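## Task

Scene 1: get the bolts and the screw cap into the steel pan, with no other object ending up in it. The items must stay there without the robot holding them, everything must settle shortly after you finish, and the grippers must release and pull away at the end.

## Robot and tools

ROBOT. There are two six-joint arms, left_arm and right_arm (YAM type), each with a parallel two-finger gripper. Both are mounted in one scene frame. Its origin is on the table top midway between the arms, +z is up, +x points out over the table, and left_arm sits on the +y side. The names left and right are not image sides. The bases are left_arm at (+0.018, +0.253, 0) m, quat_wxyz (+0.999, 0, 0, +0.051), and right_arm at (+0.034, -0.258, 0) m, quat_wxyz (+0.997, 0, 0, +0.074). Fingers point along the gripper's +z axis and close along its y axis. The reported end_effector_position is the point between the finger pads, about 1 cm short of the tips. The wrist cameras hang off the gripper and can collide with things.

TOOLS.
execute_actions takes {"actions": [...]} with at most one entry. An empty list ([]) moves nothing and returns the current state.
- A motion is {"rows": [[14 numbers], ...], "steps": n}. It can hold 1 to 15 rows and n is at most 15, defaulting to 15. Each step lasts 1/30 s and uses one row. If there are fewer rows than steps, the last row repeats.
- A wait is {"steps": n} with no rows, n up to 300. It returns once n steps have passed since the previous result, and time spent writing counts toward them.
- Setting "pictures": false leaves out the images. Otherwise they come from cam_high, cam_left_wrist and cam_right_wrist, each 504x504.
A refused call does nothing at all.

ROW LAYOUT. Every row is a single flat list of 14 numbers covering both arms, even if only one of them moves. Positions 1-7 belong to left_arm and 8-14 to right_arm. Within each arm the order is waist, shoulder, elbow, wrist pitch, wrist yaw, wrist roll, then gripper opening. The six joint numbers are absolute target angles in radians in each joint's own coordinates, the same values that Joint positions prints. They are not offsets and not Cartesian poses.
Ranges in radians: waist -2.618 to 3.054, shoulder 0.000 to 3.142, elbow 0.000 to 3.142, wrist pitch -1.571 to 1.571, wrist yaw -1.571 to 1.571, wrist roll -2.094 to 2.094. A call is refused when a target is more than 0.036 beyond a range end and also farther out than that joint's last reading. The true stops can sit up to 0.036 either side of these values, and a target past a true stop is cut off there, which is reported as "joint sent to its limit". That message can refer to an earlier action. Getting no such message does not prove the joint has more room.
The opening is an absolute value from -1 (closed) to +1 (fully open, a pad gap of 0.094 m).

MOTION LIMITS. Each step, the target sent to a joint stays within a set lead of its measured angle: waist 0.202, shoulder 0.258, elbow 0.238, wrist pitch 0.573, wrist yaw and roll 0.522 rad. If the targets would carry the gripper more than 70 mm from where it is, all of that arm's targets are scaled back toward the measured angles. Large moves therefore need several calls or must be allowed to play out. While you think or wait, the arms keep moving toward the last row you sent. They stop once both have nearly stopped moving, or once a step is HELD.

GRIPPING. grip_measured gives the measured finger opening on the same -1..1 scale as the command. Each gripper's reading can be off by up to about 1 mm, by a fixed amount for the whole scene. To hold something, keep commanding an opening below grip_measured: about 0.03 below gives a firm grip, less gives a lighter one. The pad force limit is roughly 50-62 N and is lower on objects thinner than about 2 mm. Things held may get brief tugs, and loose objects may get nudged.

ZOOM. zoom_image {camera, region:[x0,y0,x1,y1]} returns an enlarged crop of that camera's latest picture, up to 504x504 px, with (0,0) at the top-left. read_manual returns only licence texts. finished_scene {scene: 1 or 2} ends and grades the current scene, cannot be undone, and reports the next task. Replying without a tool call ends all remaining scenes.

RESULT LINES. The state line reads left_arm: … | right_arm: … and gives each gripper's position in metres plus quat_wxyz in the scene frame. This position is approximate, and the error grows at long reach. Joint positions and Joint velocities list each arm's six joints (rad, rad/s) followed by the pad gap (m, m/s). HELD marks steps on which all or part of your row was not sent. "joint command not followed" means the clearance check altered or blocked joint targets, while the rest of the row still ran. MOTOR HOT appears from 75 °C. At 90 °C that arm halts for 10 s, and at 100 °C it goes limp and drops whatever it holds. Both are reported as OVER-TEMPERATURE FAULT lines. Avoid holding loads for long, including while you are thinking, and note that some heat carries into the next scene.

AVOID. Do not drop objects or let them slip, do not slam or press hard, and do not push anything off the table, since that fails the scene. Do not let the arms collide or press on each other. Before finishing, open the gripper so the items rest in the container by themselves, move the arm away, and make sure everything has settled.

Each tool is called by a JSON object that holds its "method" and its "body", one argument or row to a line.

## Session

{"method": "execute_actions", "body": {
  "actions": []
}}

Scene clock: 0.00 s of 5100.00 s.
left_arm: end_effector_position=(+0.3920, -0.2987, +0.3135) grip_measured=+1.000 end_effector_quat_wxyz=(+0.609, -0.142, +0.620, -0.475) | right_arm: end_effector_position=(+0.2716, -0.4279, +0.1212) grip_measured=+1.000 end_effector_quat_wxyz=(+0.261, -0.438, +0.844, -0.168)
Joint positions: left_arm=[-1.251  2.357  1.943  0.666 -0.695 -0.723  0.094] | right_arm=[-1.028  1.21   0.819 -0.704 -0.43  -1.73   0.094]
Joint velocities: left_arm=[-0.032 -0.012  0.007  0.051  0.007 -0.081  0.   ] | right_arm=[-0.012 -0.002 -0.012 -0.022  0.007 -0.037  0.   ]
Motor temperatures (°C, as the motors report them): left_arm=[23 24 25 23 25 25] | right_arm=[27 24 27 24 25 26]

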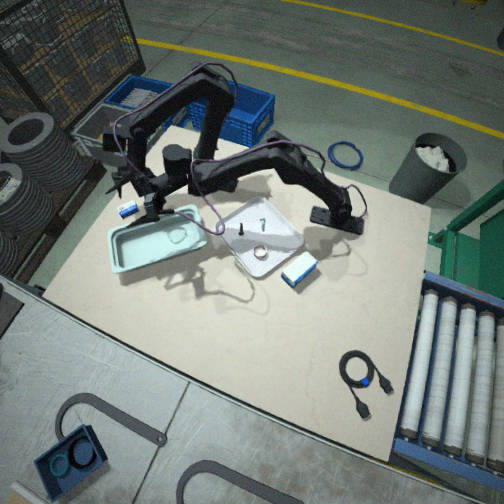

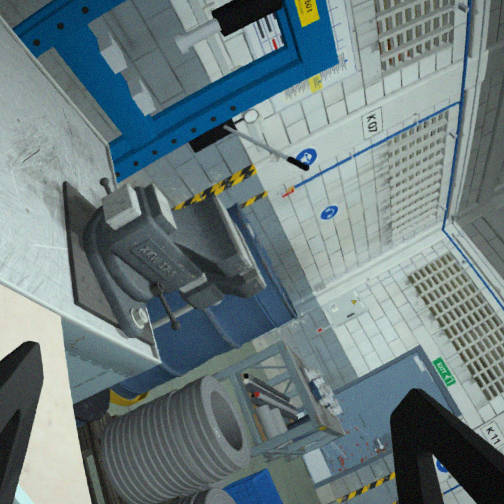

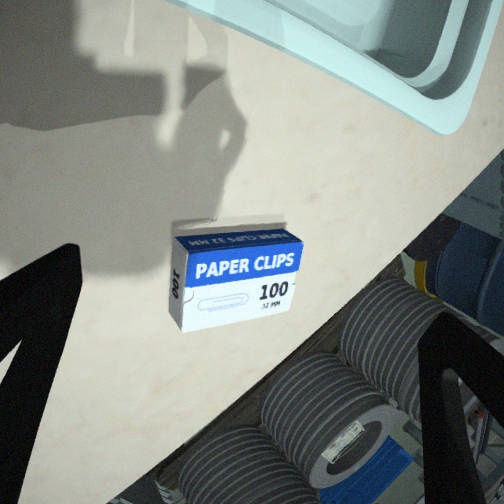

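{"method": "zoom_image", "body": {
  "camera": "cam_high",
  "region": [90, 150, 370, 310]
}}

{"method": "execute_actions", "body": {
  "actions": [
    {"rows":[[-1.251,1.7,1.943,0,0,0,1,-1.028,1.21,0.819,-0.704,-0.43,-1.73,1]]}
  ],
  "pictures": false
}}

{"method": "execute_actions", "body": {
  "actions": [
    {"rows":[[-0.6,1.3,1.3,-1.2,0,0,1,-1.028,1.21,0.819,-0.704,-0.43,-1.73,1]]}
  ],
  "pictures": false
}}

{"method": "execute_actions", "body": {
  "actions": [
    {"steps":60}
  ]
}}

Region (90, 150, 370, 310) of cam_high's 504x504 image, scaled by 1.800, with more detail than that image has; it fills the top 288 rows of this view, and the rest is white.

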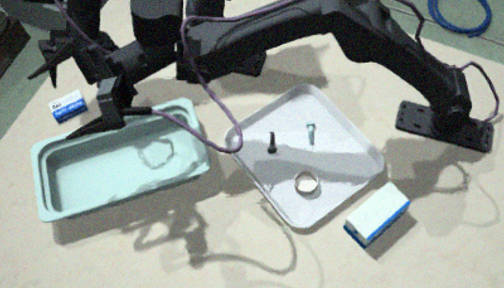

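Scene clock: 9.17 s of 5100.00 s.
left_arm: end_effector_position=(+0.2681, -0.2472, +0.5155) grip_measured=+1.000 end_effector_quat_wxyz=(+0.647, +0.267, +0.568, -0.432) | right_arm: end_effector_position=(+0.2712, -0.4283, +0.1209) grip_measured=+1.000 end_effector_quat_wxyz=(+0.259, -0.437, +0.845, -0.168)
Joint positions: left_arm=[-1.248  1.799  1.911  0.102 -0.115 -0.124  0.094] | right_arm=[-1.028  1.21   0.819 -0.704 -0.427 -1.73   0.094]
Joint velocities: left_arm=[ 0.007 -1.062  0.037 -0.608  0.637  0.652  0.   ] | right_arm=[-0.002 -0.002  0.002 -0.022 -0.022 -0.022  0.   ]
Motor temperatures (°C, as the motors report them): left_arm=[23 27 26 25 25 25] | right_arm=[27 24 28 24 25 26]
Steps of this call (steps 1 to 90: nothing new was sent; then 5.67 s passed at rest; steps 91 to 105: all 15 steps of this action). Readings (joint positions):
91: left_arm=[-1.249 2.331 1.936 0.588 -0.627 -0.652] | right_arm=[-1.028 1.210 0.819 -0.704 -0.430 -1.730]
92: left_arm=[-1.247 2.293 1.920 0.472 -0.540 -0.566] | right_arm=[-1.028 1.210 0.819 -0.704 -0.429 -1.730]
94: left_arm=[-1.247 2.218 1.911 0.330 -0.409 -0.436] | right_arm=[-1.028 1.210 0.819 -0.704 -0.428 -1.730]
98: left_arm=[-1.248 2.064 1.911 0.207 -0.259 -0.280] | right_arm=[-1.028 1.210 0.819 -0.704 -0.427 -1.730]
105: the state above

Scene clock: 9.67 s of 5100.00 s.
left_arm: end_effector_position=(+0.3487, -0.0180, +0.3493) grip_measured=+1.000 end_effector_quat_wxyz=(+0.504, +0.265, +0.802, -0.179) | right_arm: end_effector_position=(+0.2712, -0.4283, +0.1209) grip_measured=+1.000 end_effector_quat_wxyz=(+0.259, -0.437, +0.845, -0.168)
Joint positions: left_arm=[-0.808  1.354  1.433 -0.523 -0.041 -0.042  0.094] | right_arm=[-1.028  1.21   0.819 -0.704 -0.427 -1.73   0.094]
Joint velocities: left_arm=[ 0.833 -0.002 -0.769 -1.341  0.051  0.081  0.   ] | right_arm=[-0.002  0.007  0.007 -0.007  0.022 -0.066  0.   ]
Motor temperatures (°C, as the motors report them): left_arm=[23 27 26 25 25 25] | right_arm=[27 24 28 24 25 26]
Steps of this call (steps 1 to 15: all 15 steps of this action). Readings (joint positions):
1: left_arm=[-1.239 1.754 1.893 0.074 -0.095 -0.109] | right_arm=[-1.028 1.210 0.819 -0.704 -0.427 -1.730]
2: left_arm=[-1.222 1.697 1.857 0.030 -0.079 -0.098] | right_arm=[-1.028 1.210 0.819 -0.704 -0.427 -1.730]
4: left_arm=[-1.161 1.591 1.781 -0.065 -0.063 -0.082] | right_arm=[-1.028 1.210 0.819 -0.704 -0.427 -1.730]
8: left_arm=[-1.014 1.427 1.634 -0.247 -0.053 -0.061] | right_arm=[-1.028 1.210 0.819 -0.704 -0.427 -1.730]
15: the state above

Scene clock: 11.67 s of 5100.00 s.
left_arm: end_effector_position=(+0.2718, +0.1164, +0.1928) grip_measured=+1.000 end_effector_quat_wxyz=(+0.170, +0.241, +0.955, -0.040) | right_arm: end_effector_position=(+0.2712, -0.4283, +0.1209) grip_measured=+1.000 end_effector_quat_wxyz=(+0.259, -0.437, +0.845, -0.168)
Joint positions: left_arm=[-0.603  1.325  1.29  -1.186 -0.007 -0.006  0.094] | right_arm=[-1.028  1.21   0.819 -0.704 -0.427 -1.73   0.094]
Joint velocities: left_arm=[ 0.017  0.002 -0.007  0.007 -0.037 -0.037  0.   ] | right_arm=[-0.007 -0.002 -0.007  0.051 -0.022 -0.022  0.   ]
Motor temperatures (°C, as the motors report them): left_arm=[23 27 26 25 25 25] | right_arm=[27 24 28 25 25 26]
Steps of this call (steps 1 to 45: the robot went on to your last target; steps 46 to 60: nothing new was sent). Readings (joint positions):
1: left_arm=[-0.777 1.354 1.407 -0.572 -0.037 -0.039] | right_arm=[-1.028 1.210 0.819 -0.704 -0.427 -1.730]
2: left_arm=[-0.745 1.354 1.383 -0.627 -0.036 -0.036] | right_arm=[-1.028 1.210 0.819 -0.704 -0.427 -1.730]
4: left_arm=[-0.685 1.354 1.345 -0.751 -0.033 -0.031] | right_arm=[-1.028 1.210 0.819 -0.704 -0.427 -1.730]
8: left_arm=[-0.608 1.347 1.296 -1.008 -0.026 -0.019] | right_arm=[-1.028 1.210 0.819 -0.704 -0.427 -1.730]
60: the state above
All arms were judged still, so your last target was given up. Only a new action makes them travel on or press farther. Fingers that are still opening or closing keep moving.

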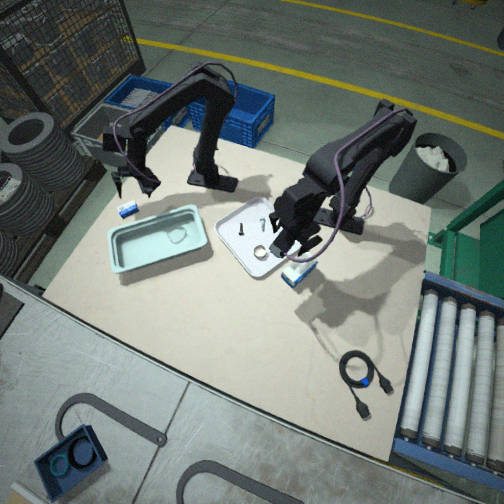

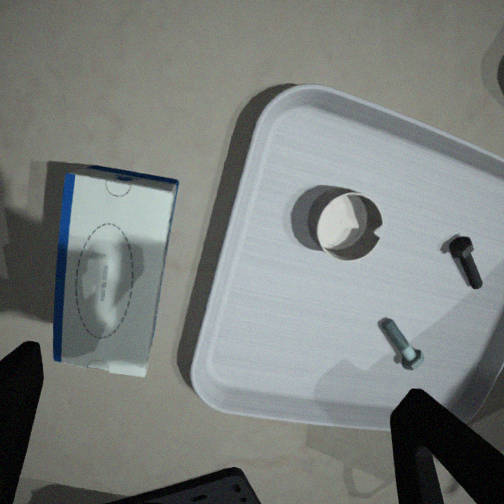

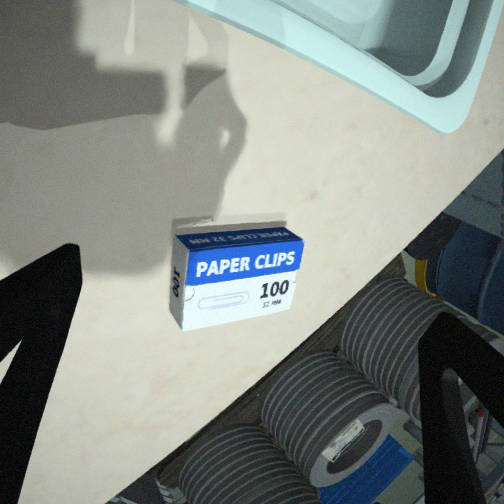

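{"method": "execute_actions", "body": {
  "actions": [
    {"rows":[[0.7,0.8,0.8,-0.8,0,0,1,-1.028,1.2,1.316,-1.2,0,0,1]]}
  ],
  "pictures": false
}}

{"method": "execute_actions", "body": {
  "actions": [
    {"steps":25}
  ],
  "pictures": false
}}

{"method": "execute_actions", "body": {
  "actions": [
    {"rows":[[0.7,0.8,0.8,-0.8,0,0,1,0.75,1.488,1.316,-1.4,0,0,1]]}
  ],
  "pictures": false
}}

{"method": "execute_actions", "body": {
  "actions": [
    {"steps":60}
  ]
}}

Scene clock: 25.50 s of 5100.00 s.
left_arm: end_effector_position=(+0.2265, +0.3901, +0.1831) grip_measured=+1.000 end_effector_quat_wxyz=(+0.344, -0.268, +0.894, +0.102) | right_arm: end_effector_position=(+0.2185, -0.4739, +0.2372) grip_measured=+1.000 end_effector_quat_wxyz=(+0.221, +0.277, +0.925, -0.136)
Joint positions: left_arm=[ 0.479  0.807  0.8   -0.829  0.002 -0.002  0.094] | right_arm=[-1.025  1.196  1.313 -1.163 -0.017 -0.289  0.094]
Joint velocities: left_arm=[ 2.112  0.017 -0.007  0.11  -0.095  0.022  0.   ] | right_arm=[-0.012 -0.007 -0.007 -0.271  0.051  1.912  0.   ]
Motor temperatures (°C, as the motors report them): left_arm=[23 26 26 24 25 25] | right_arm=[27 24 28 25 25 26]
Steps of this call (steps 1 to 90: nothing new was sent; then 10.33 s passed at rest; steps 91 to 105: all 15 steps of this action). Readings (joint positions):
91: left_arm=[-0.576 1.286 1.239 -1.109 0.008 -0.003] | right_arm=[-1.025 1.215 0.855 -0.784 -0.359 -1.647]
92: left_arm=[-0.517 1.217 1.151 -1.017 0.015 -0.002] | right_arm=[-1.025 1.223 0.914 -0.888 -0.283 -1.547]
94: left_arm=[-0.360 1.048 0.975 -0.925 0.009 -0.002] | right_arm=[-1.025 1.225 1.051 -1.017 -0.176 -1.348]
98: left_arm=[-0.047 0.813 0.802 -0.899 -0.000 -0.002] | right_arm=[-1.025 1.212 1.287 -1.087 -0.071 -0.948]
105: the state above

Scene clock: 26.33 s of 5100.00 s.
left_arm: end_effector_position=(+0.1927, +0.4331, +0.1845) grip_measured=+1.000 end_effector_quat_wxyz=(+0.333, -0.362, +0.859, +0.143) | right_arm: end_effector_position=(+0.2129, -0.4704, +0.2336) grip_measured=+1.000 end_effector_quat_wxyz=(+0.223, +0.407, +0.880, -0.102)
Joint positions: left_arm=[ 0.692  0.807  0.8   -0.821 -0.007 -0.002  0.094] | right_arm=[-1.025  1.196  1.313 -1.192 -0.006 -0.008  0.094]
Joint velocities: left_arm=[ 0.017  0.002  0.002  0.095  0.022 -0.007  0.   ] | right_arm=[-0.002 -0.002  0.007  0.007 -0.007  0.066  0.   ]
Motor temperatures (°C, as the motors report them): left_arm=[23 26 26 24 25 25] | right_arm=[27 24 28 25 25 26]
Steps of this call (steps 1 to 25: the robot went on to your last target). Readings (joint positions):
1: left_arm=[0.554 0.807 0.800 -0.825 0.002 -0.002] | right_arm=[-1.025 1.196 1.313 -1.170 -0.015 -0.233]
2: left_arm=[0.620 0.807 0.800 -0.823 -0.001 -0.002] | right_arm=[-1.025 1.196 1.313 -1.175 -0.013 -0.187]
4: left_arm=[0.684 0.807 0.800 -0.821 -0.007 -0.002] | right_arm=[-1.025 1.196 1.313 -1.181 -0.010 -0.122]
8: left_arm=[0.692 0.807 0.800 -0.821 -0.007 -0.002] | right_arm=[-1.025 1.196 1.313 -1.188 -0.007 -0.054]
25: the state above

Scene clock: 26.83 s of 5100.00 s.
left_arm: end_effector_position=(+0.1927, +0.4331, +0.1845) grip_measured=+1.000 end_effector_quat_wxyz=(+0.333, -0.362, +0.859, +0.143) | right_arm: end_effector_position=(+0.2903, -0.2186, +0.1409) grip_measured=+1.000 end_effector_quat_wxyz=(+0.003, -0.078, +0.997, -0.001)
Joint positions: left_arm=[ 0.692  0.807  0.8   -0.821 -0.007 -0.002  0.094] | right_arm=[ 0.003  1.519  1.307 -1.353  0.003 -0.005  0.094]
Joint velocities: left_arm=[ 0.002 -0.012  0.002  0.022  0.007 -0.007  0.   ] | right_arm=[ 2.171 -0.066  0.007 -0.007 -0.051  0.051  0.   ]
Motor temperatures (°C, as the motors report them): left_arm=[23 26 26 25 25 25] | right_arm=[27 24 28 25 25 26]
Steps of this call (steps 1 to 15: all 15 steps of this action). Readings (joint positions):
1: left_arm=[0.692 0.807 0.800 -0.821 -0.007 -0.002] | right_arm=[-1.000 1.219 1.320 -1.217 0.008 -0.006]
2: left_arm=[0.692 0.807 0.800 -0.821 -0.007 -0.002] | right_arm=[-0.948 1.259 1.330 -1.246 0.012 -0.006]
4: left_arm=[0.692 0.807 0.800 -0.821 -0.007 -0.002] | right_arm=[-0.822 1.377 1.331 -1.283 0.013 -0.005]
8: left_arm=[0.692 0.807 0.800 -0.821 -0.007 -0.002] | right_arm=[-0.536 1.543 1.311 -1.313 0.010 -0.005]
15: the state above

Scene clock: 28.83 s of 5100.00 s.
left_arm: end_effector_position=(+0.1927, +0.4331, +0.1845) grip_measured=+1.000 end_effector_quat_wxyz=(+0.333, -0.362, +0.859, +0.143) | right_arm: end_effector_position=(+0.1866, -0.0601, +0.1413) grip_measured=+1.000 end_effector_quat_wxyz=(-0.015, -0.439, +0.898, -0.004)
Joint positions: left_arm=[ 0.692  0.807  0.8   -0.821 -0.007 -0.002  0.094] | right_arm=[ 0.757  1.518  1.307 -1.391 -0.006 -0.004  0.094]
Joint velocities: left_arm=[-0.007  0.007  0.007  0.066  0.066 -0.066  0.   ] | right_arm=[-0.012 -0.017  0.002 -0.037 -0.022  0.007  0.   ]
Motor temperatures (°C, as the motors report them): left_arm=[23 26 26 25 25 25] | right_arm=[27 24 29 25 25 26]
Steps of this call (steps 1 to 30: the robot went on to your last target; steps 31 to 60: nothing new was sent). Readings (joint positions):
1: left_arm=[0.692 0.807 0.800 -0.821 -0.007 -0.002] | right_arm=[0.080 1.518 1.307 -1.355 0.002 -0.005]
2: left_arm=[0.692 0.807 0.800 -0.821 -0.007 -0.002] | right_arm=[0.157 1.518 1.307 -1.357 0.002 -0.005]
4: left_arm=[0.692 0.807 0.800 -0.821 -0.007 -0.002] | right_arm=[0.310 1.518 1.307 -1.359 0.001 -0.005]
8: left_arm=[0.692 0.807 0.800 -0.821 -0.007 -0.002] | right_arm=[0.616 1.518 1.307 -1.360 0.001 -0.004]
60: the state above
All arms were judged still, so your last target was given up. Only a new action makes them travel on or press farther. Fingers that are still opening or closing keep moving.

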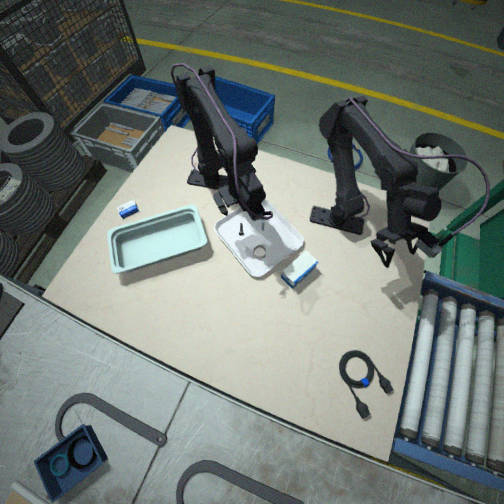

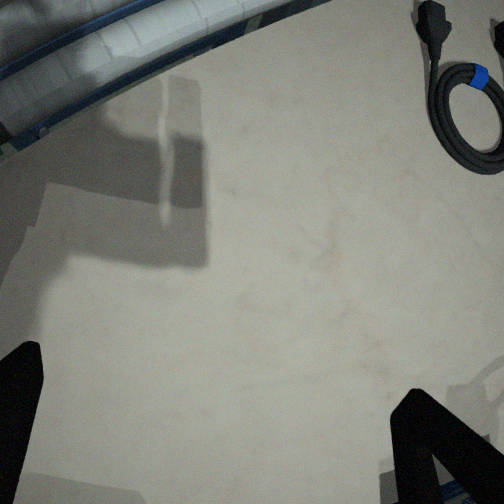

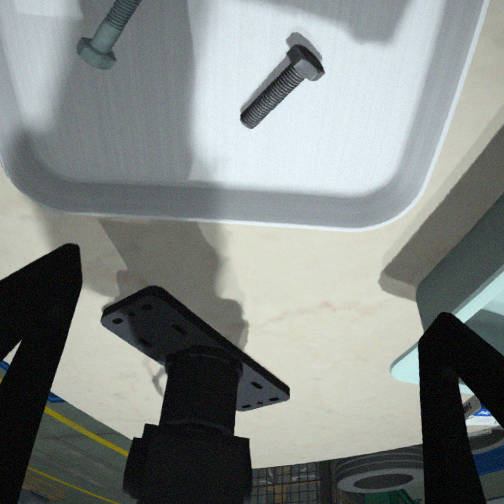

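{"method": "execute_actions", "body": {
  "actions": [
    {"rows":[[0.7,0.8,0.8,-0.8,0,0,0.99,0.75,1.52,0.97,-0.99,0,0,1]]}
  ],
  "pictures": false
}}

{"method": "execute_actions", "body": {
  "actions": [
    {"steps":20}
  ]
}}

Scene clock: 36.27 s of 5100.00 s.
left_arm: end_effector_position=(+0.1927, +0.4331, +0.1845) grip_measured=+0.993 end_effector_quat_wxyz=(+0.333, -0.362, +0.859, +0.143) | right_arm: end_effector_position=(+0.1809, -0.0674, +0.0481) grip_measured=+1.000 end_effector_quat_wxyz=(-0.016, -0.439, +0.898, -0.005)
Joint positions: left_arm=[ 0.692  0.807  0.8   -0.821 -0.007 -0.002  0.094] | right_arm=[ 0.757  1.542  0.954 -1.015 -0.006 -0.004  0.094]
Joint velocities: left_arm=[ 0.002 -0.002  0.012  0.007 -0.066  0.007  0.   ] | right_arm=[ 0.007 -0.002 -0.017  0.081  0.066 -0.037  0.   ]
Motor temperatures (°C, as the motors report them): left_arm=[23 25 26 26 25 25] | right_arm=[27 25 29 25 25 26]
Steps of this call (steps 1 to 90: nothing new was sent; then 3.93 s passed at rest; steps 91 to 105: all 15 steps of this action). Readings (joint positions):
91: left_arm=[0.692 0.807 0.800 -0.821 -0.007 -0.002] | right_arm=[0.757 1.509 1.269 -1.331 -0.006 -0.004]
92: left_arm=[0.692 0.807 0.800 -0.821 -0.007 -0.002] | right_arm=[0.757 1.496 1.203 -1.245 -0.006 -0.004]
94: left_arm=[0.692 0.807 0.800 -0.821 -0.007 -0.002] | right_arm=[0.757 1.503 1.065 -1.138 -0.006 -0.004]
98: left_arm=[0.692 0.807 0.800 -0.821 -0.007 -0.002] | right_arm=[0.757 1.545 0.954 -1.082 -0.006 -0.004]
105: the state above

Scene clock: 36.93 s of 5100.00 s.
left_arm: end_effector_position=(+0.1927, +0.4331, +0.1845) grip_measured=+0.993 end_effector_quat_wxyz=(+0.333, -0.362, +0.859, +0.143) | right_arm: end_effector_position=(+0.1831, -0.0645, +0.0480) grip_measured=+1.000 end_effector_quat_wxyz=(-0.009, -0.439, +0.898, -0.001)
Joint positions: left_arm=[ 0.692  0.807  0.8   -0.821 -0.007 -0.002  0.094] | right_arm=[ 0.757  1.542  0.954 -1.001 -0.006 -0.004  0.094]
Joint velocities: left_arm=[ 0.022  0.007 -0.022  0.037 -0.037 -0.051 -0.001] | right_arm=[-0.002 -0.007  0.007  0.022  0.037  0.022  0.   ]
Motor temperatures (°C, as the motors report them): left_arm=[23 25 26 26 25 25] | right_arm=[27 25 29 25 25 26]
Steps of this call (steps 1 to 20: the robot went on to your last target). Readings (joint positions):
1: left_arm=[0.692 0.807 0.800 -0.821 -0.007 -0.002] | right_arm=[0.757 1.542 0.954 -1.012 -0.006 -0.004]
2: left_arm=[0.692 0.807 0.800 -0.821 -0.007 -0.002] | right_arm=[0.757 1.542 0.954 -1.009 -0.006 -0.004]
4: left_arm=[0.692 0.807 0.800 -0.821 -0.007 -0.002] | right_arm=[0.757 1.542 0.954 -1.006 -0.006 -0.004]
8: left_arm=[0.692 0.807 0.800 -0.821 -0.007 -0.002] | right_arm=[0.757 1.542 0.954 -1.003 -0.006 -0.004]
20: the state above

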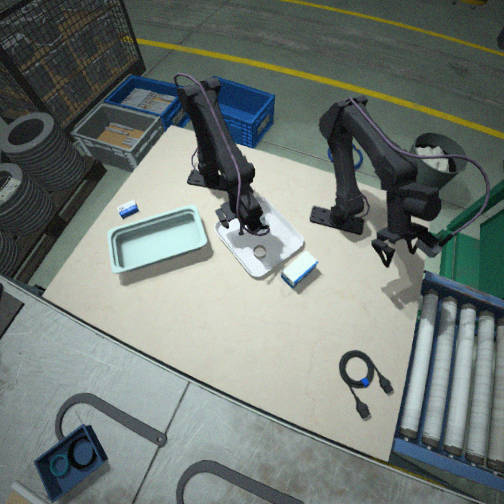

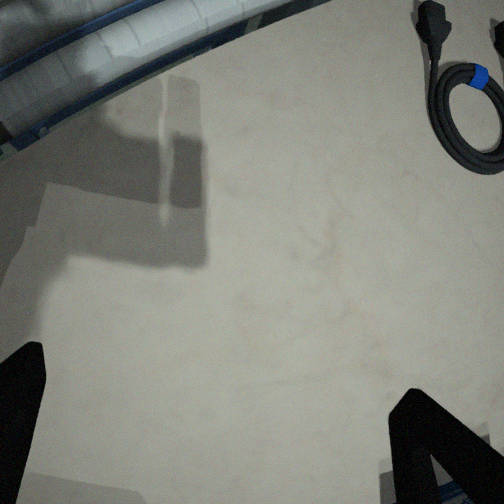

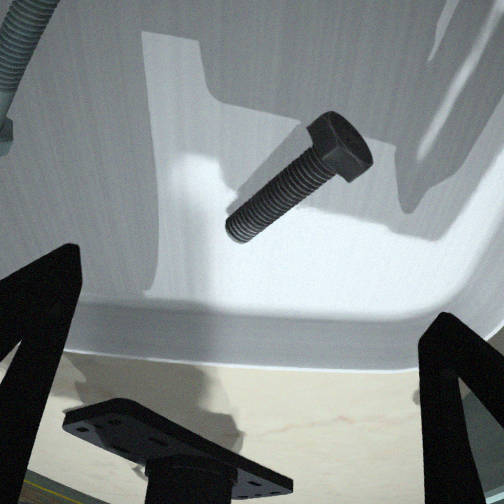

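{"method": "execute_actions", "body": {
  "actions": [
    {"rows":[[0.7,0.8,0.8,-0.8,0,0,0.99,0.715,1.6,0.99,-0.92,0,0.65,0]]}
  ],
  "pictures": false
}}

{"method": "execute_actions", "body": {
  "actions": [
    {"steps":20}
  ]
}}

Scene clock: 42.43 s of 5100.00 s.
left_arm: end_effector_position=(+0.1927, +0.4331, +0.1845) grip_measured=+0.993 end_effector_quat_wxyz=(+0.333, -0.362, +0.859, +0.143) | right_arm: end_effector_position=(+0.1996, -0.0597, +0.0352) grip_measured=+0.002 end_effector_quat_wxyz=(-0.003, -0.124, +0.992, +0.000)
Joint positions: left_arm=[ 0.692  0.807  0.8   -0.821 -0.007 -0.002  0.094] | right_arm=[ 0.719  1.602  0.959 -0.932 -0.004  0.619  0.047]
Joint velocities: left_arm=[-0.007 -0.017  0.007  0.007  0.051  0.007 -0.001] | right_arm=[ 0.007  0.002 -0.002 -0.095 -0.007  0.154 -0.   ]
Motor temperatures (°C, as the motors report them): left_arm=[23 25 26 26 25 25] | right_arm=[27 26 29 25 25 26]
Steps of this call (steps 1 to 15: the robot went on to your last target; steps 16 to 90: nothing new was sent; then 2.00 s passed at rest; steps 91 to 105: all 15 steps of this action). Readings (joint positions):
91: left_arm=[0.692 0.807 0.800 -0.821 -0.007 -0.002] | right_arm=[0.753 1.547 0.954 -0.996 -0.007 0.079]
92: left_arm=[0.692 0.807 0.800 -0.821 -0.007 -0.002] | right_arm=[0.745 1.559 0.956 -0.985 -0.007 0.180]
94: left_arm=[0.692 0.807 0.800 -0.821 -0.007 -0.002] | right_arm=[0.726 1.585 0.959 -0.961 -0.006 0.347]
98: left_arm=[0.692 0.807 0.800 -0.821 -0.007 -0.002] | right_arm=[0.719 1.602 0.959 -0.941 -0.004 0.523]
105: the state above

Scene clock: 43.10 s of 5100.00 s.
left_arm: end_effector_position=(+0.1927, +0.4331, +0.1845) grip_measured=+0.993 end_effector_quat_wxyz=(+0.333, -0.362, +0.859, +0.143) | right_arm: end_effector_position=(+0.1999, -0.0594, +0.0352) grip_measured=+0.002 end_effector_quat_wxyz=(-0.002, -0.112, +0.994, +0.001)
Joint positions: left_arm=[ 0.692  0.807  0.8   -0.821 -0.007 -0.002  0.094] | right_arm=[ 0.719  1.602  0.959 -0.93  -0.004  0.643  0.047]
Joint velocities: left_arm=[-0.022 -0.002 -0.012 -0.051 -0.022 -0.007 -0.001] | right_arm=[-0.002 -0.017  0.002  0.066 -0.037  0.037 -0.   ]
Motor temperatures (°C, as the motors report them): left_arm=[23 25 26 26 25 25] | right_arm=[27 26 29 25 25 26]
Steps of this call (steps 1 to 20: the robot went on to your last target). Readings (joint positions):
1: left_arm=[0.692 0.807 0.800 -0.821 -0.007 -0.002] | right_arm=[0.719 1.602 0.959 -0.932 -0.004 0.624]
2: left_arm=[0.692 0.807 0.800 -0.821 -0.007 -0.002] | right_arm=[0.719 1.602 0.959 -0.932 -0.004 0.628]
4: left_arm=[0.692 0.807 0.800 -0.821 -0.007 -0.002] | right_arm=[0.719 1.602 0.959 -0.931 -0.004 0.633]
8: left_arm=[0.692 0.807 0.800 -0.821 -0.007 -0.002] | right_arm=[0.719 1.602 0.959 -0.930 -0.004 0.640]
20: the state above

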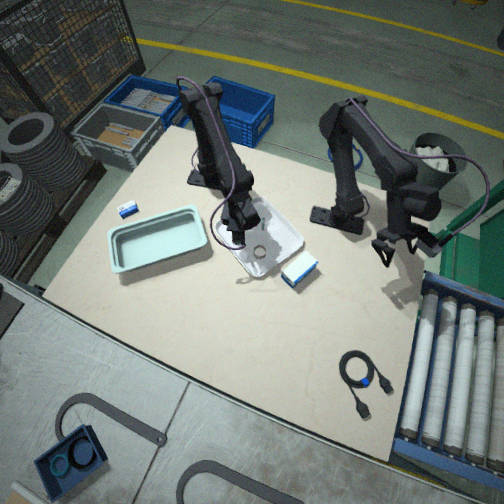

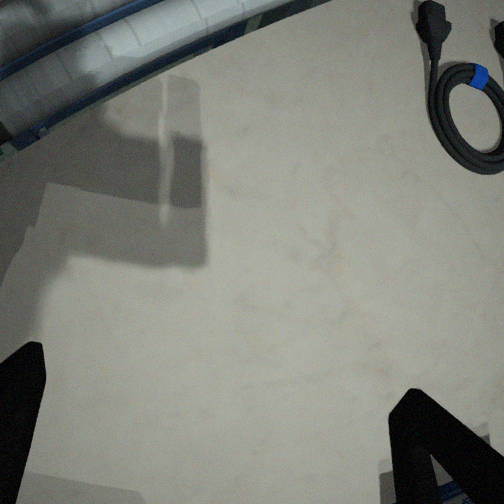

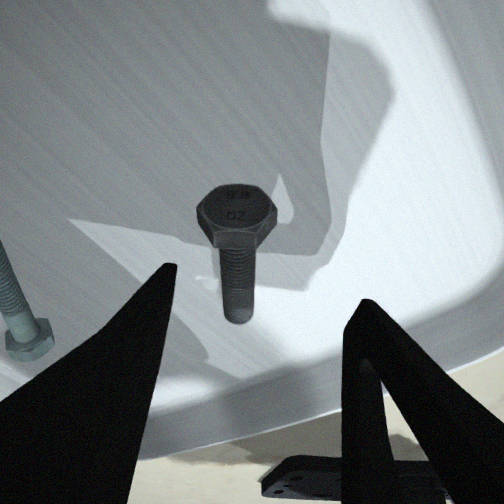

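{"method": "execute_actions", "body": {
  "actions": [
    {"rows":[[0.7,0.8,0.8,-0.8,0,0,0.99,0.725,1.655,0.955,-0.86,0,0.75,0]]}
  ]
}}

Scene clock: 47.30 s of 5100.00 s.
left_arm: end_effector_position=(+0.1927, +0.4331, +0.1845) grip_measured=+0.993 end_effector_quat_wxyz=(+0.333, -0.362, +0.859, +0.143) | right_arm: end_effector_position=(+0.2062, -0.0521, +0.0217) grip_measured=+0.002 end_effector_quat_wxyz=(-0.001, -0.064, +0.998, +0.002)
Joint positions: left_arm=[ 0.692  0.807  0.8   -0.821 -0.007 -0.002  0.094] | right_arm=[ 0.719  1.657  0.959 -0.872 -0.004  0.74   0.047]
Joint velocities: left_arm=[-0.002 -0.007  0.027  0.007 -0.037 -0.125  0.   ] | right_arm=[-0.007 -0.002 -0.012  0.051  0.037  0.022  0.001]
Motor temperatures (°C, as the motors report them): left_arm=[23 25 26 26 25 25] | right_arm=[27 26 29 25 25 26]
Steps of this call (steps 1 to 15: the robot went on to your last target; steps 16 to 90: nothing new was sent; then 0.70 s passed at rest; steps 91 to 105: all 15 steps of this action). Readings (joint positions):
91: left_arm=[0.692 0.807 0.800 -0.821 -0.007 -0.002] | right_arm=[0.719 1.606 0.959 -0.926 -0.004 0.660]
92: left_arm=[0.692 0.807 0.800 -0.821 -0.007 -0.002] | right_arm=[0.719 1.616 0.959 -0.914 -0.004 0.677]
94: left_arm=[0.692 0.807 0.800 -0.821 -0.007 -0.002] | right_arm=[0.719 1.640 0.959 -0.896 -0.004 0.701]
98: left_arm=[0.692 0.807 0.800 -0.821 -0.007 -0.002] | right_arm=[0.719 1.657 0.959 -0.880 -0.004 0.726]
105: the state above

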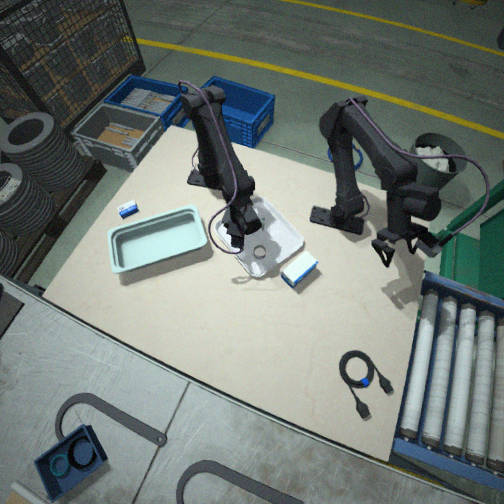

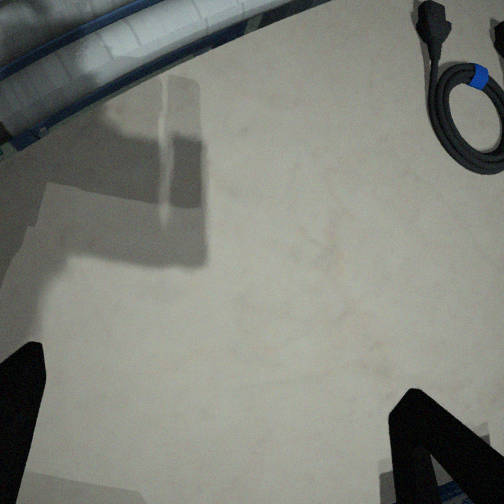

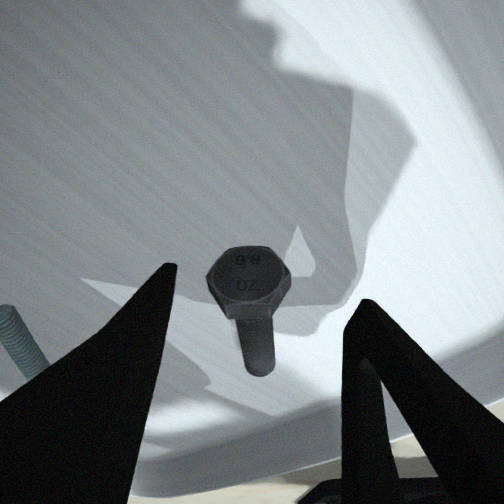

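{"method": "execute_actions", "body": {
  "actions": [
    {"rows":[[0.7,0.8,0.8,-0.8,0,0,0.99,0.725,1.655,0.94,-0.85,0,0.75,0]]}
  ],
  "pictures": false
}}

{"method": "execute_actions", "body": {
  "actions": [
    {"rows":[[0.7,0.8,0.8,-0.8,0,0,0.99,0.725,1.655,0.94,-0.85,0,0.75,-0.85]]}
  ]
}}

Scene clock: 52.83 s of 5100.00 s.
left_arm: end_effector_position=(+0.1927, +0.4331, +0.1845) grip_measured=+0.993 end_effector_quat_wxyz=(+0.333, -0.362, +0.859, +0.143) | right_arm: end_effector_position=(+0.2080, -0.0499, +0.0217) grip_measured=+0.002 end_effector_quat_wxyz=(+0.003, -0.062, +0.998, +0.006)
Joint positions: left_arm=[ 0.692  0.807  0.8   -0.821 -0.007 -0.002  0.094] | right_arm=[ 0.719  1.657  0.959 -0.86  -0.004  0.744  0.047]
Joint velocities: left_arm=[-0.017  0.007 -0.007 -0.095 -0.066 -0.037 -0.   ] | right_arm=[-0.002 -0.002 -0.022 -0.022  0.007 -0.037 -0.001]
Motor temperatures (°C, as the motors report them): left_arm=[23 24 27 27 25 25] | right_arm=[27 26 29 25 25 26]
Steps of this call (steps 1 to 15: the robot went on to your last target; steps 16 to 90: nothing new was sent; then 2.03 s passed at rest; steps 91 to 105: all 15 steps of this action). Readings (joint positions):
91: left_arm=[0.692 0.807 0.800 -0.821 -0.007 -0.002] | right_arm=[0.719 1.657 0.959 -0.869 -0.004 0.744]
92: left_arm=[0.692 0.807 0.800 -0.821 -0.007 -0.002] | right_arm=[0.719 1.657 0.959 -0.868 -0.004 0.744]
94: left_arm=[0.692 0.807 0.800 -0.821 -0.007 -0.002] | right_arm=[0.719 1.657 0.959 -0.864 -0.004 0.744]
98: left_arm=[0.692 0.807 0.800 -0.821 -0.007 -0.002] | right_arm=[0.719 1.657 0.959 -0.861 -0.004 0.744]
105: the state above

Scene clock: 53.33 s of 5100.00 s.
left_arm: end_effector_position=(+0.1927, +0.4331, +0.1845) grip_measured=+0.993 end_effector_quat_wxyz=(+0.333, -0.362, +0.859, +0.143) | right_arm: end_effector_position=(+0.2082, -0.0497, +0.0217) grip_measured=-0.713 end_effector_quat_wxyz=(+0.003, -0.062, +0.998, +0.006)
Joint positions: left_arm=[ 0.692  0.807  0.8   -0.821 -0.007 -0.002  0.094] | right_arm=[ 0.719  1.657  0.959 -0.859 -0.004  0.744  0.013]
Joint velocities: left_arm=[ 0.007  0.012 -0.017 -0.022  0.007  0.066 -0.001] | right_arm=[-0.002 -0.012 -0.022  0.022 -0.051  0.007  0.   ]
Motor temperatures (°C, as the motors report them): left_arm=[23 24 27 27 25 25] | right_arm=[27 26 29 25 25 26]
Steps of this call (steps 1 to 15: all 15 steps of this action). Readings (joint positions):
1: left_arm=[0.692 0.807 0.800 -0.821 -0.007 -0.002] | right_arm=[0.719 1.657 0.959 -0.860 -0.004 0.744]
2: left_arm=[0.692 0.807 0.800 -0.821 -0.007 -0.002] | right_arm=[0.719 1.657 0.959 -0.860 -0.005 0.744]
4: left_arm=[0.692 0.807 0.800 -0.821 -0.007 -0.002] | right_arm=[0.719 1.657 0.959 -0.859 -0.004 0.744]
8: left_arm=[0.692 0.807 0.800 -0.821 -0.007 -0.002] | right_arm=[0.719 1.657 0.959 -0.859 -0.004 0.744]
15: the state above

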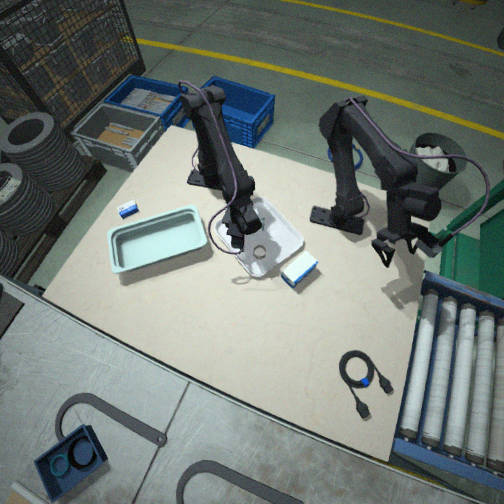

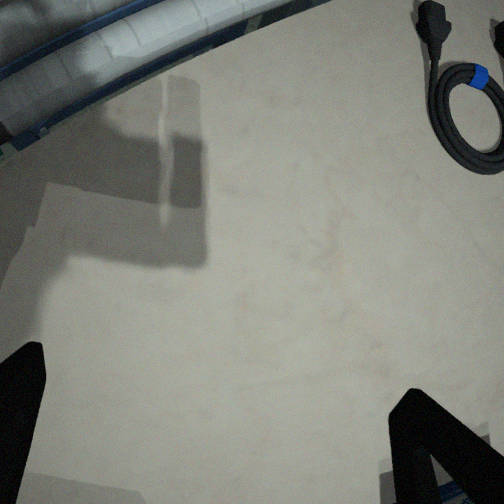

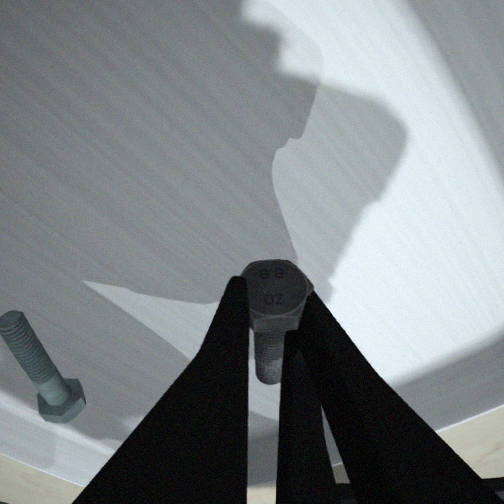

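{"method": "execute_actions", "body": {
  "actions": [
    {"rows":[[0.7,0.8,0.8,-0.8,0,0,0.99,0.725,1.6,1.15,-1.1,0,0.75,-0.76],[0.7,0.8,0.8,-0.8,0,0,0.99,0.725,1.6,1.25,-1.2,0,0.75,-0.76],[0.7,0.8,0.8,-0.8,0,0,0.99,0.725,1.6,1.4,-1.33,0,0.75,-0.76]]}
  ],
  "pictures": false
}}

{"method": "execute_actions", "body": {
  "actions": [
    {"rows":[[0.7,0.8,0.8,-0.8,0,0,0.99,-0.3,1.7,1.49,-1.33,0,0.75,-0.76]]}
  ],
  "pictures": false
}}

{"method": "execute_actions", "body": {
  "actions": [
    {"steps":15}
  ]
}}

Scene clock: 60.50 s of 5100.00 s.
left_arm: end_effector_position=(+0.1927, +0.4331, +0.1845) grip_measured=+0.993 end_effector_quat_wxyz=(+0.333, -0.362, +0.859, +0.143) | right_arm: end_effector_position=(+0.2246, -0.0303, +0.1442) grip_measured=-0.713 end_effector_quat_wxyz=(+0.024, -0.062, +0.997, +0.028)
Joint positions: left_arm=[ 0.692  0.807  0.8   -0.821 -0.007 -0.002  0.094] | right_arm=[ 0.719  1.598  1.395 -1.294 -0.004  0.744  0.013]
Joint velocities: left_arm=[-0.002  0.002 -0.027  0.007  0.007 -0.022 -0.   ] | right_arm=[ 0.002 -0.002  0.017 -0.183  0.007  0.007 -0.   ]
Motor temperatures (°C, as the motors report them): left_arm=[23 24 27 27 25 25] | right_arm=[27 26 29 24 25 26]
Steps of this call (steps 1 to 15: the robot went on to your last target; steps 16 to 90: nothing new was sent; then 3.67 s passed at rest; steps 91 to 105: all 15 steps of this action). Readings (joint positions):
91: left_arm=[0.692 0.807 0.800 -0.821 -0.007 -0.002] | right_arm=[0.719 1.658 0.983 -0.901 -0.004 0.744]
92: left_arm=[0.692 0.807 0.800 -0.821 -0.007 -0.002] | right_arm=[0.719 1.659 1.031 -0.972 -0.004 0.744]
94: left_arm=[0.692 0.807 0.800 -0.821 -0.007 -0.002] | right_arm=[0.719 1.654 1.163 -1.102 -0.004 0.744]
98: left_arm=[0.692 0.807 0.800 -0.821 -0.007 -0.002] | right_arm=[0.719 1.618 1.375 -1.198 -0.004 0.744]
105: the state above

Scene clock: 61.00 s of 5100.00 s.
left_arm: end_effector_position=(+0.1927, +0.4331, +0.1845) grip_measured=+0.993 end_effector_quat_wxyz=(+0.333, -0.362, +0.859, +0.143) | right_arm: end_effector_position=(+0.3455, -0.3003, +0.1253) grip_measured=-0.714 end_effector_quat_wxyz=(+0.004, +0.426, +0.905, +0.000)
Joint positions: left_arm=[ 0.692  0.807  0.8   -0.821 -0.007 -0.002  0.094] | right_arm=[-0.284  1.725  1.463 -1.299  0.003  0.745  0.013]
Joint velocities: left_arm=[-0.007 -0.002  0.017 -0.022 -0.007 -0.022  0.001] | right_arm=[-1.409  0.002 -0.017  0.022  0.3    0.081 -0.001]
Motor temperatures (°C, as the motors report them): left_arm=[23 24 27 27 25 25] | right_arm=[27 26 29 24 25 26]
Steps of this call (steps 1 to 15: all 15 steps of this action). Readings (joint positions):
1: left_arm=[0.692 0.807 0.800 -0.821 -0.007 -0.002] | right_arm=[0.697 1.611 1.408 -1.312 -0.017 0.744]
2: left_arm=[0.692 0.807 0.800 -0.821 -0.007 -0.002] | right_arm=[0.650 1.633 1.431 -1.324 -0.025 0.744]
4: left_arm=[0.692 0.807 0.800 -0.821 -0.007 -0.002] | right_arm=[0.518 1.680 1.459 -1.312 -0.024 0.744]
8: left_arm=[0.692 0.807 0.800 -0.821 -0.007 -0.002] | right_arm=[0.224 1.724 1.463 -1.299 -0.016 0.744]
15: the state above

Scene clock: 61.50 s of 5100.00 s.
left_arm: end_effector_position=(+0.1927, +0.4331, +0.1845) grip_measured=+0.993 end_effector_quat_wxyz=(+0.333, -0.362, +0.859, +0.143) | right_arm: end_effector_position=(+0.3399, -0.3052, +0.1253) grip_measured=-0.714 end_effector_quat_wxyz=(-0.005, +0.435, +0.901, -0.003)
Joint positions: left_arm=[ 0.692  0.807  0.8   -0.821 -0.007 -0.002  0.094] | right_arm=[-0.302  1.725  1.463 -1.319  0.003  0.746  0.013]
Joint velocities: left_arm=[ 0.007 -0.007 -0.007 -0.081 -0.081 -0.037 -0.   ] | right_arm=[-0.012 -0.027 -0.017  0.007 -0.007  0.007 -0.001]
Motor temperatures (°C, as the motors report them): left_arm=[23 24 27 27 25 25] | right_arm=[27 26 29 24 25 26]
Steps of this call (steps 1 to 15: the robot went on to your last target). Readings (joint positions):
1: left_arm=[0.692 0.807 0.800 -0.821 -0.007 -0.002] | right_arm=[-0.321 1.725 1.463 -1.300 0.010 0.745]
2: left_arm=[0.692 0.807 0.800 -0.821 -0.007 -0.002] | right_arm=[-0.338 1.725 1.463 -1.304 0.015 0.746]
4: left_arm=[0.692 0.807 0.800 -0.821 -0.007 -0.002] | right_arm=[-0.333 1.725 1.463 -1.310 0.016 0.746]
8: left_arm=[0.692 0.807 0.800 -0.821 -0.007 -0.002] | right_arm=[-0.304 1.725 1.463 -1.316 0.006 0.746]
15: the state above

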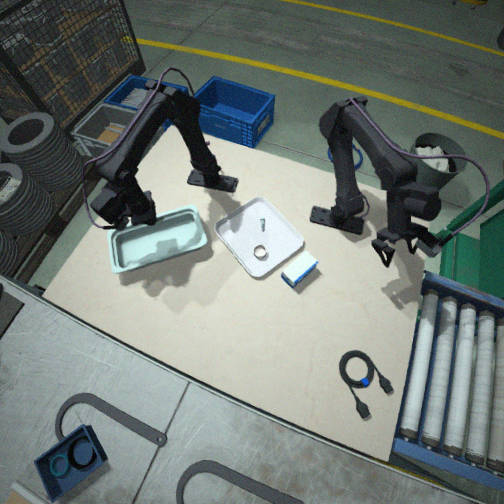

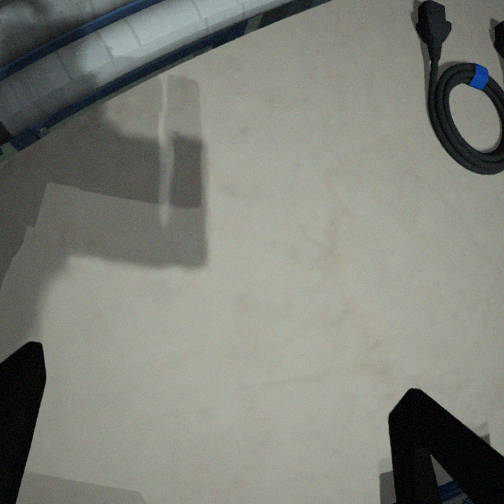

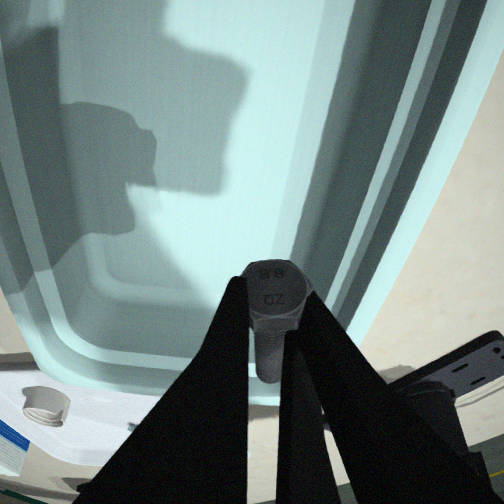

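{"method": "execute_actions", "body": {
  "actions": [
    {"rows":[[0.7,0.8,0.8,-0.8,0,0,0.99,-0.2,1.78,1.45,-1.2,0,0.75,-0.76],[0.7,0.8,0.8,-0.8,0,0,0.99,-0.2,1.78,1.45,-1.2,0,0.75,-0.76],[0.7,0.8,0.8,-0.8,0,0,0.99,-0.2,1.78,1.45,-1.2,0,0.75,-0.76],[0.7,0.8,0.8,-0.8,0,0,0.99,-0.2,1.8,1.4,-1.15,0,0.75,-0.76],[0.7,0.8,0.8,-0.8,0,0,0.99,-0.2,1.8,1.4,-1.15,0,0.75,-0.76],[0.7,0.8,0.8,-0.8,0,0,0.99,-0.2,1.82,1.31,-1.03,0,0.75,-0.76]]}
  ]
}}

Scene clock: 68.13 s of 5100.00 s.
left_arm: end_effector_position=(+0.1927, +0.4331, +0.1845) grip_measured=+0.993 end_effector_quat_wxyz=(+0.333, -0.362, +0.859, +0.143) | right_arm: end_effector_position=(+0.3586, -0.2713, +0.0511) grip_measured=-0.714 end_effector_quat_wxyz=(-0.013, +0.385, +0.923, -0.003)
Joint positions: left_arm=[ 0.692  0.807  0.8   -0.821 -0.007 -0.002  0.094] | right_arm=[-0.193  1.842  1.306 -1.062 -0.003  0.746  0.013]
Joint velocities: left_arm=[-0.007 -0.012 -0.012 -0.051  0.007 -0.007  0.   ] | right_arm=[-0.017 -0.002 -0.007  0.154  0.022  0.007 -0.   ]
Motor temperatures (°C, as the motors report them): left_arm=[23 24 27 27 25 25] | right_arm=[27 27 29 24 25 26]
Steps of this call (steps 1 to 15: the robot went on to your last target; steps 16 to 90: nothing new was sent; then 3.13 s passed at rest; steps 91 to 105: all 15 steps of this action). Readings (joint positions):
91: left_arm=[0.692 0.807 0.800 -0.821 -0.007 -0.002] | right_arm=[-0.292 1.730 1.463 -1.312 0.008 0.746]
92: left_arm=[0.692 0.807 0.800 -0.821 -0.007 -0.002] | right_arm=[-0.273 1.737 1.463 -1.294 0.010 0.746]
94: left_arm=[0.692 0.807 0.800 -0.821 -0.007 -0.002] | right_arm=[-0.225 1.761 1.455 -1.250 0.007 0.746]
98: left_arm=[0.692 0.807 0.800 -0.821 -0.007 -0.002] | right_arm=[-0.191 1.802 1.355 -1.124 -0.003 0.746]
105: the state above

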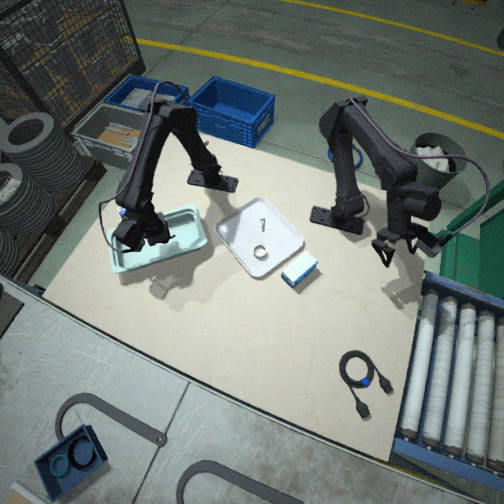

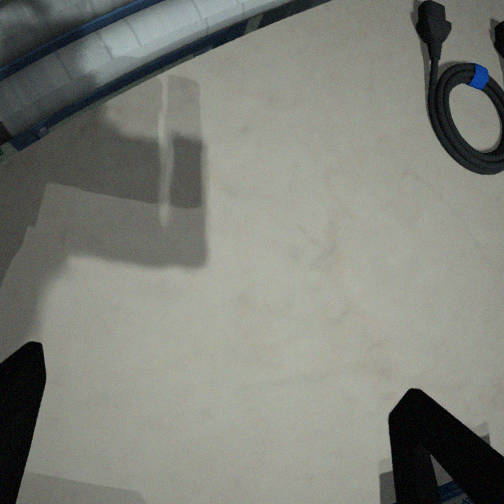

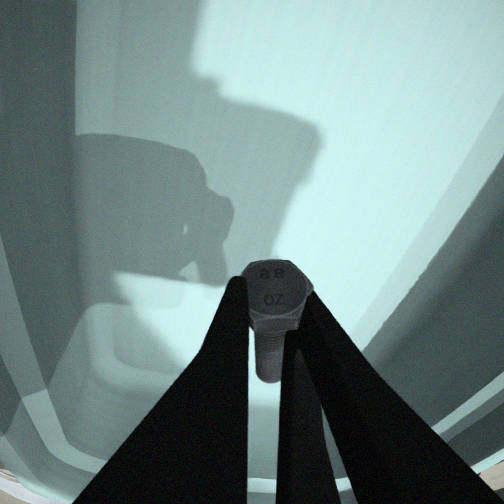

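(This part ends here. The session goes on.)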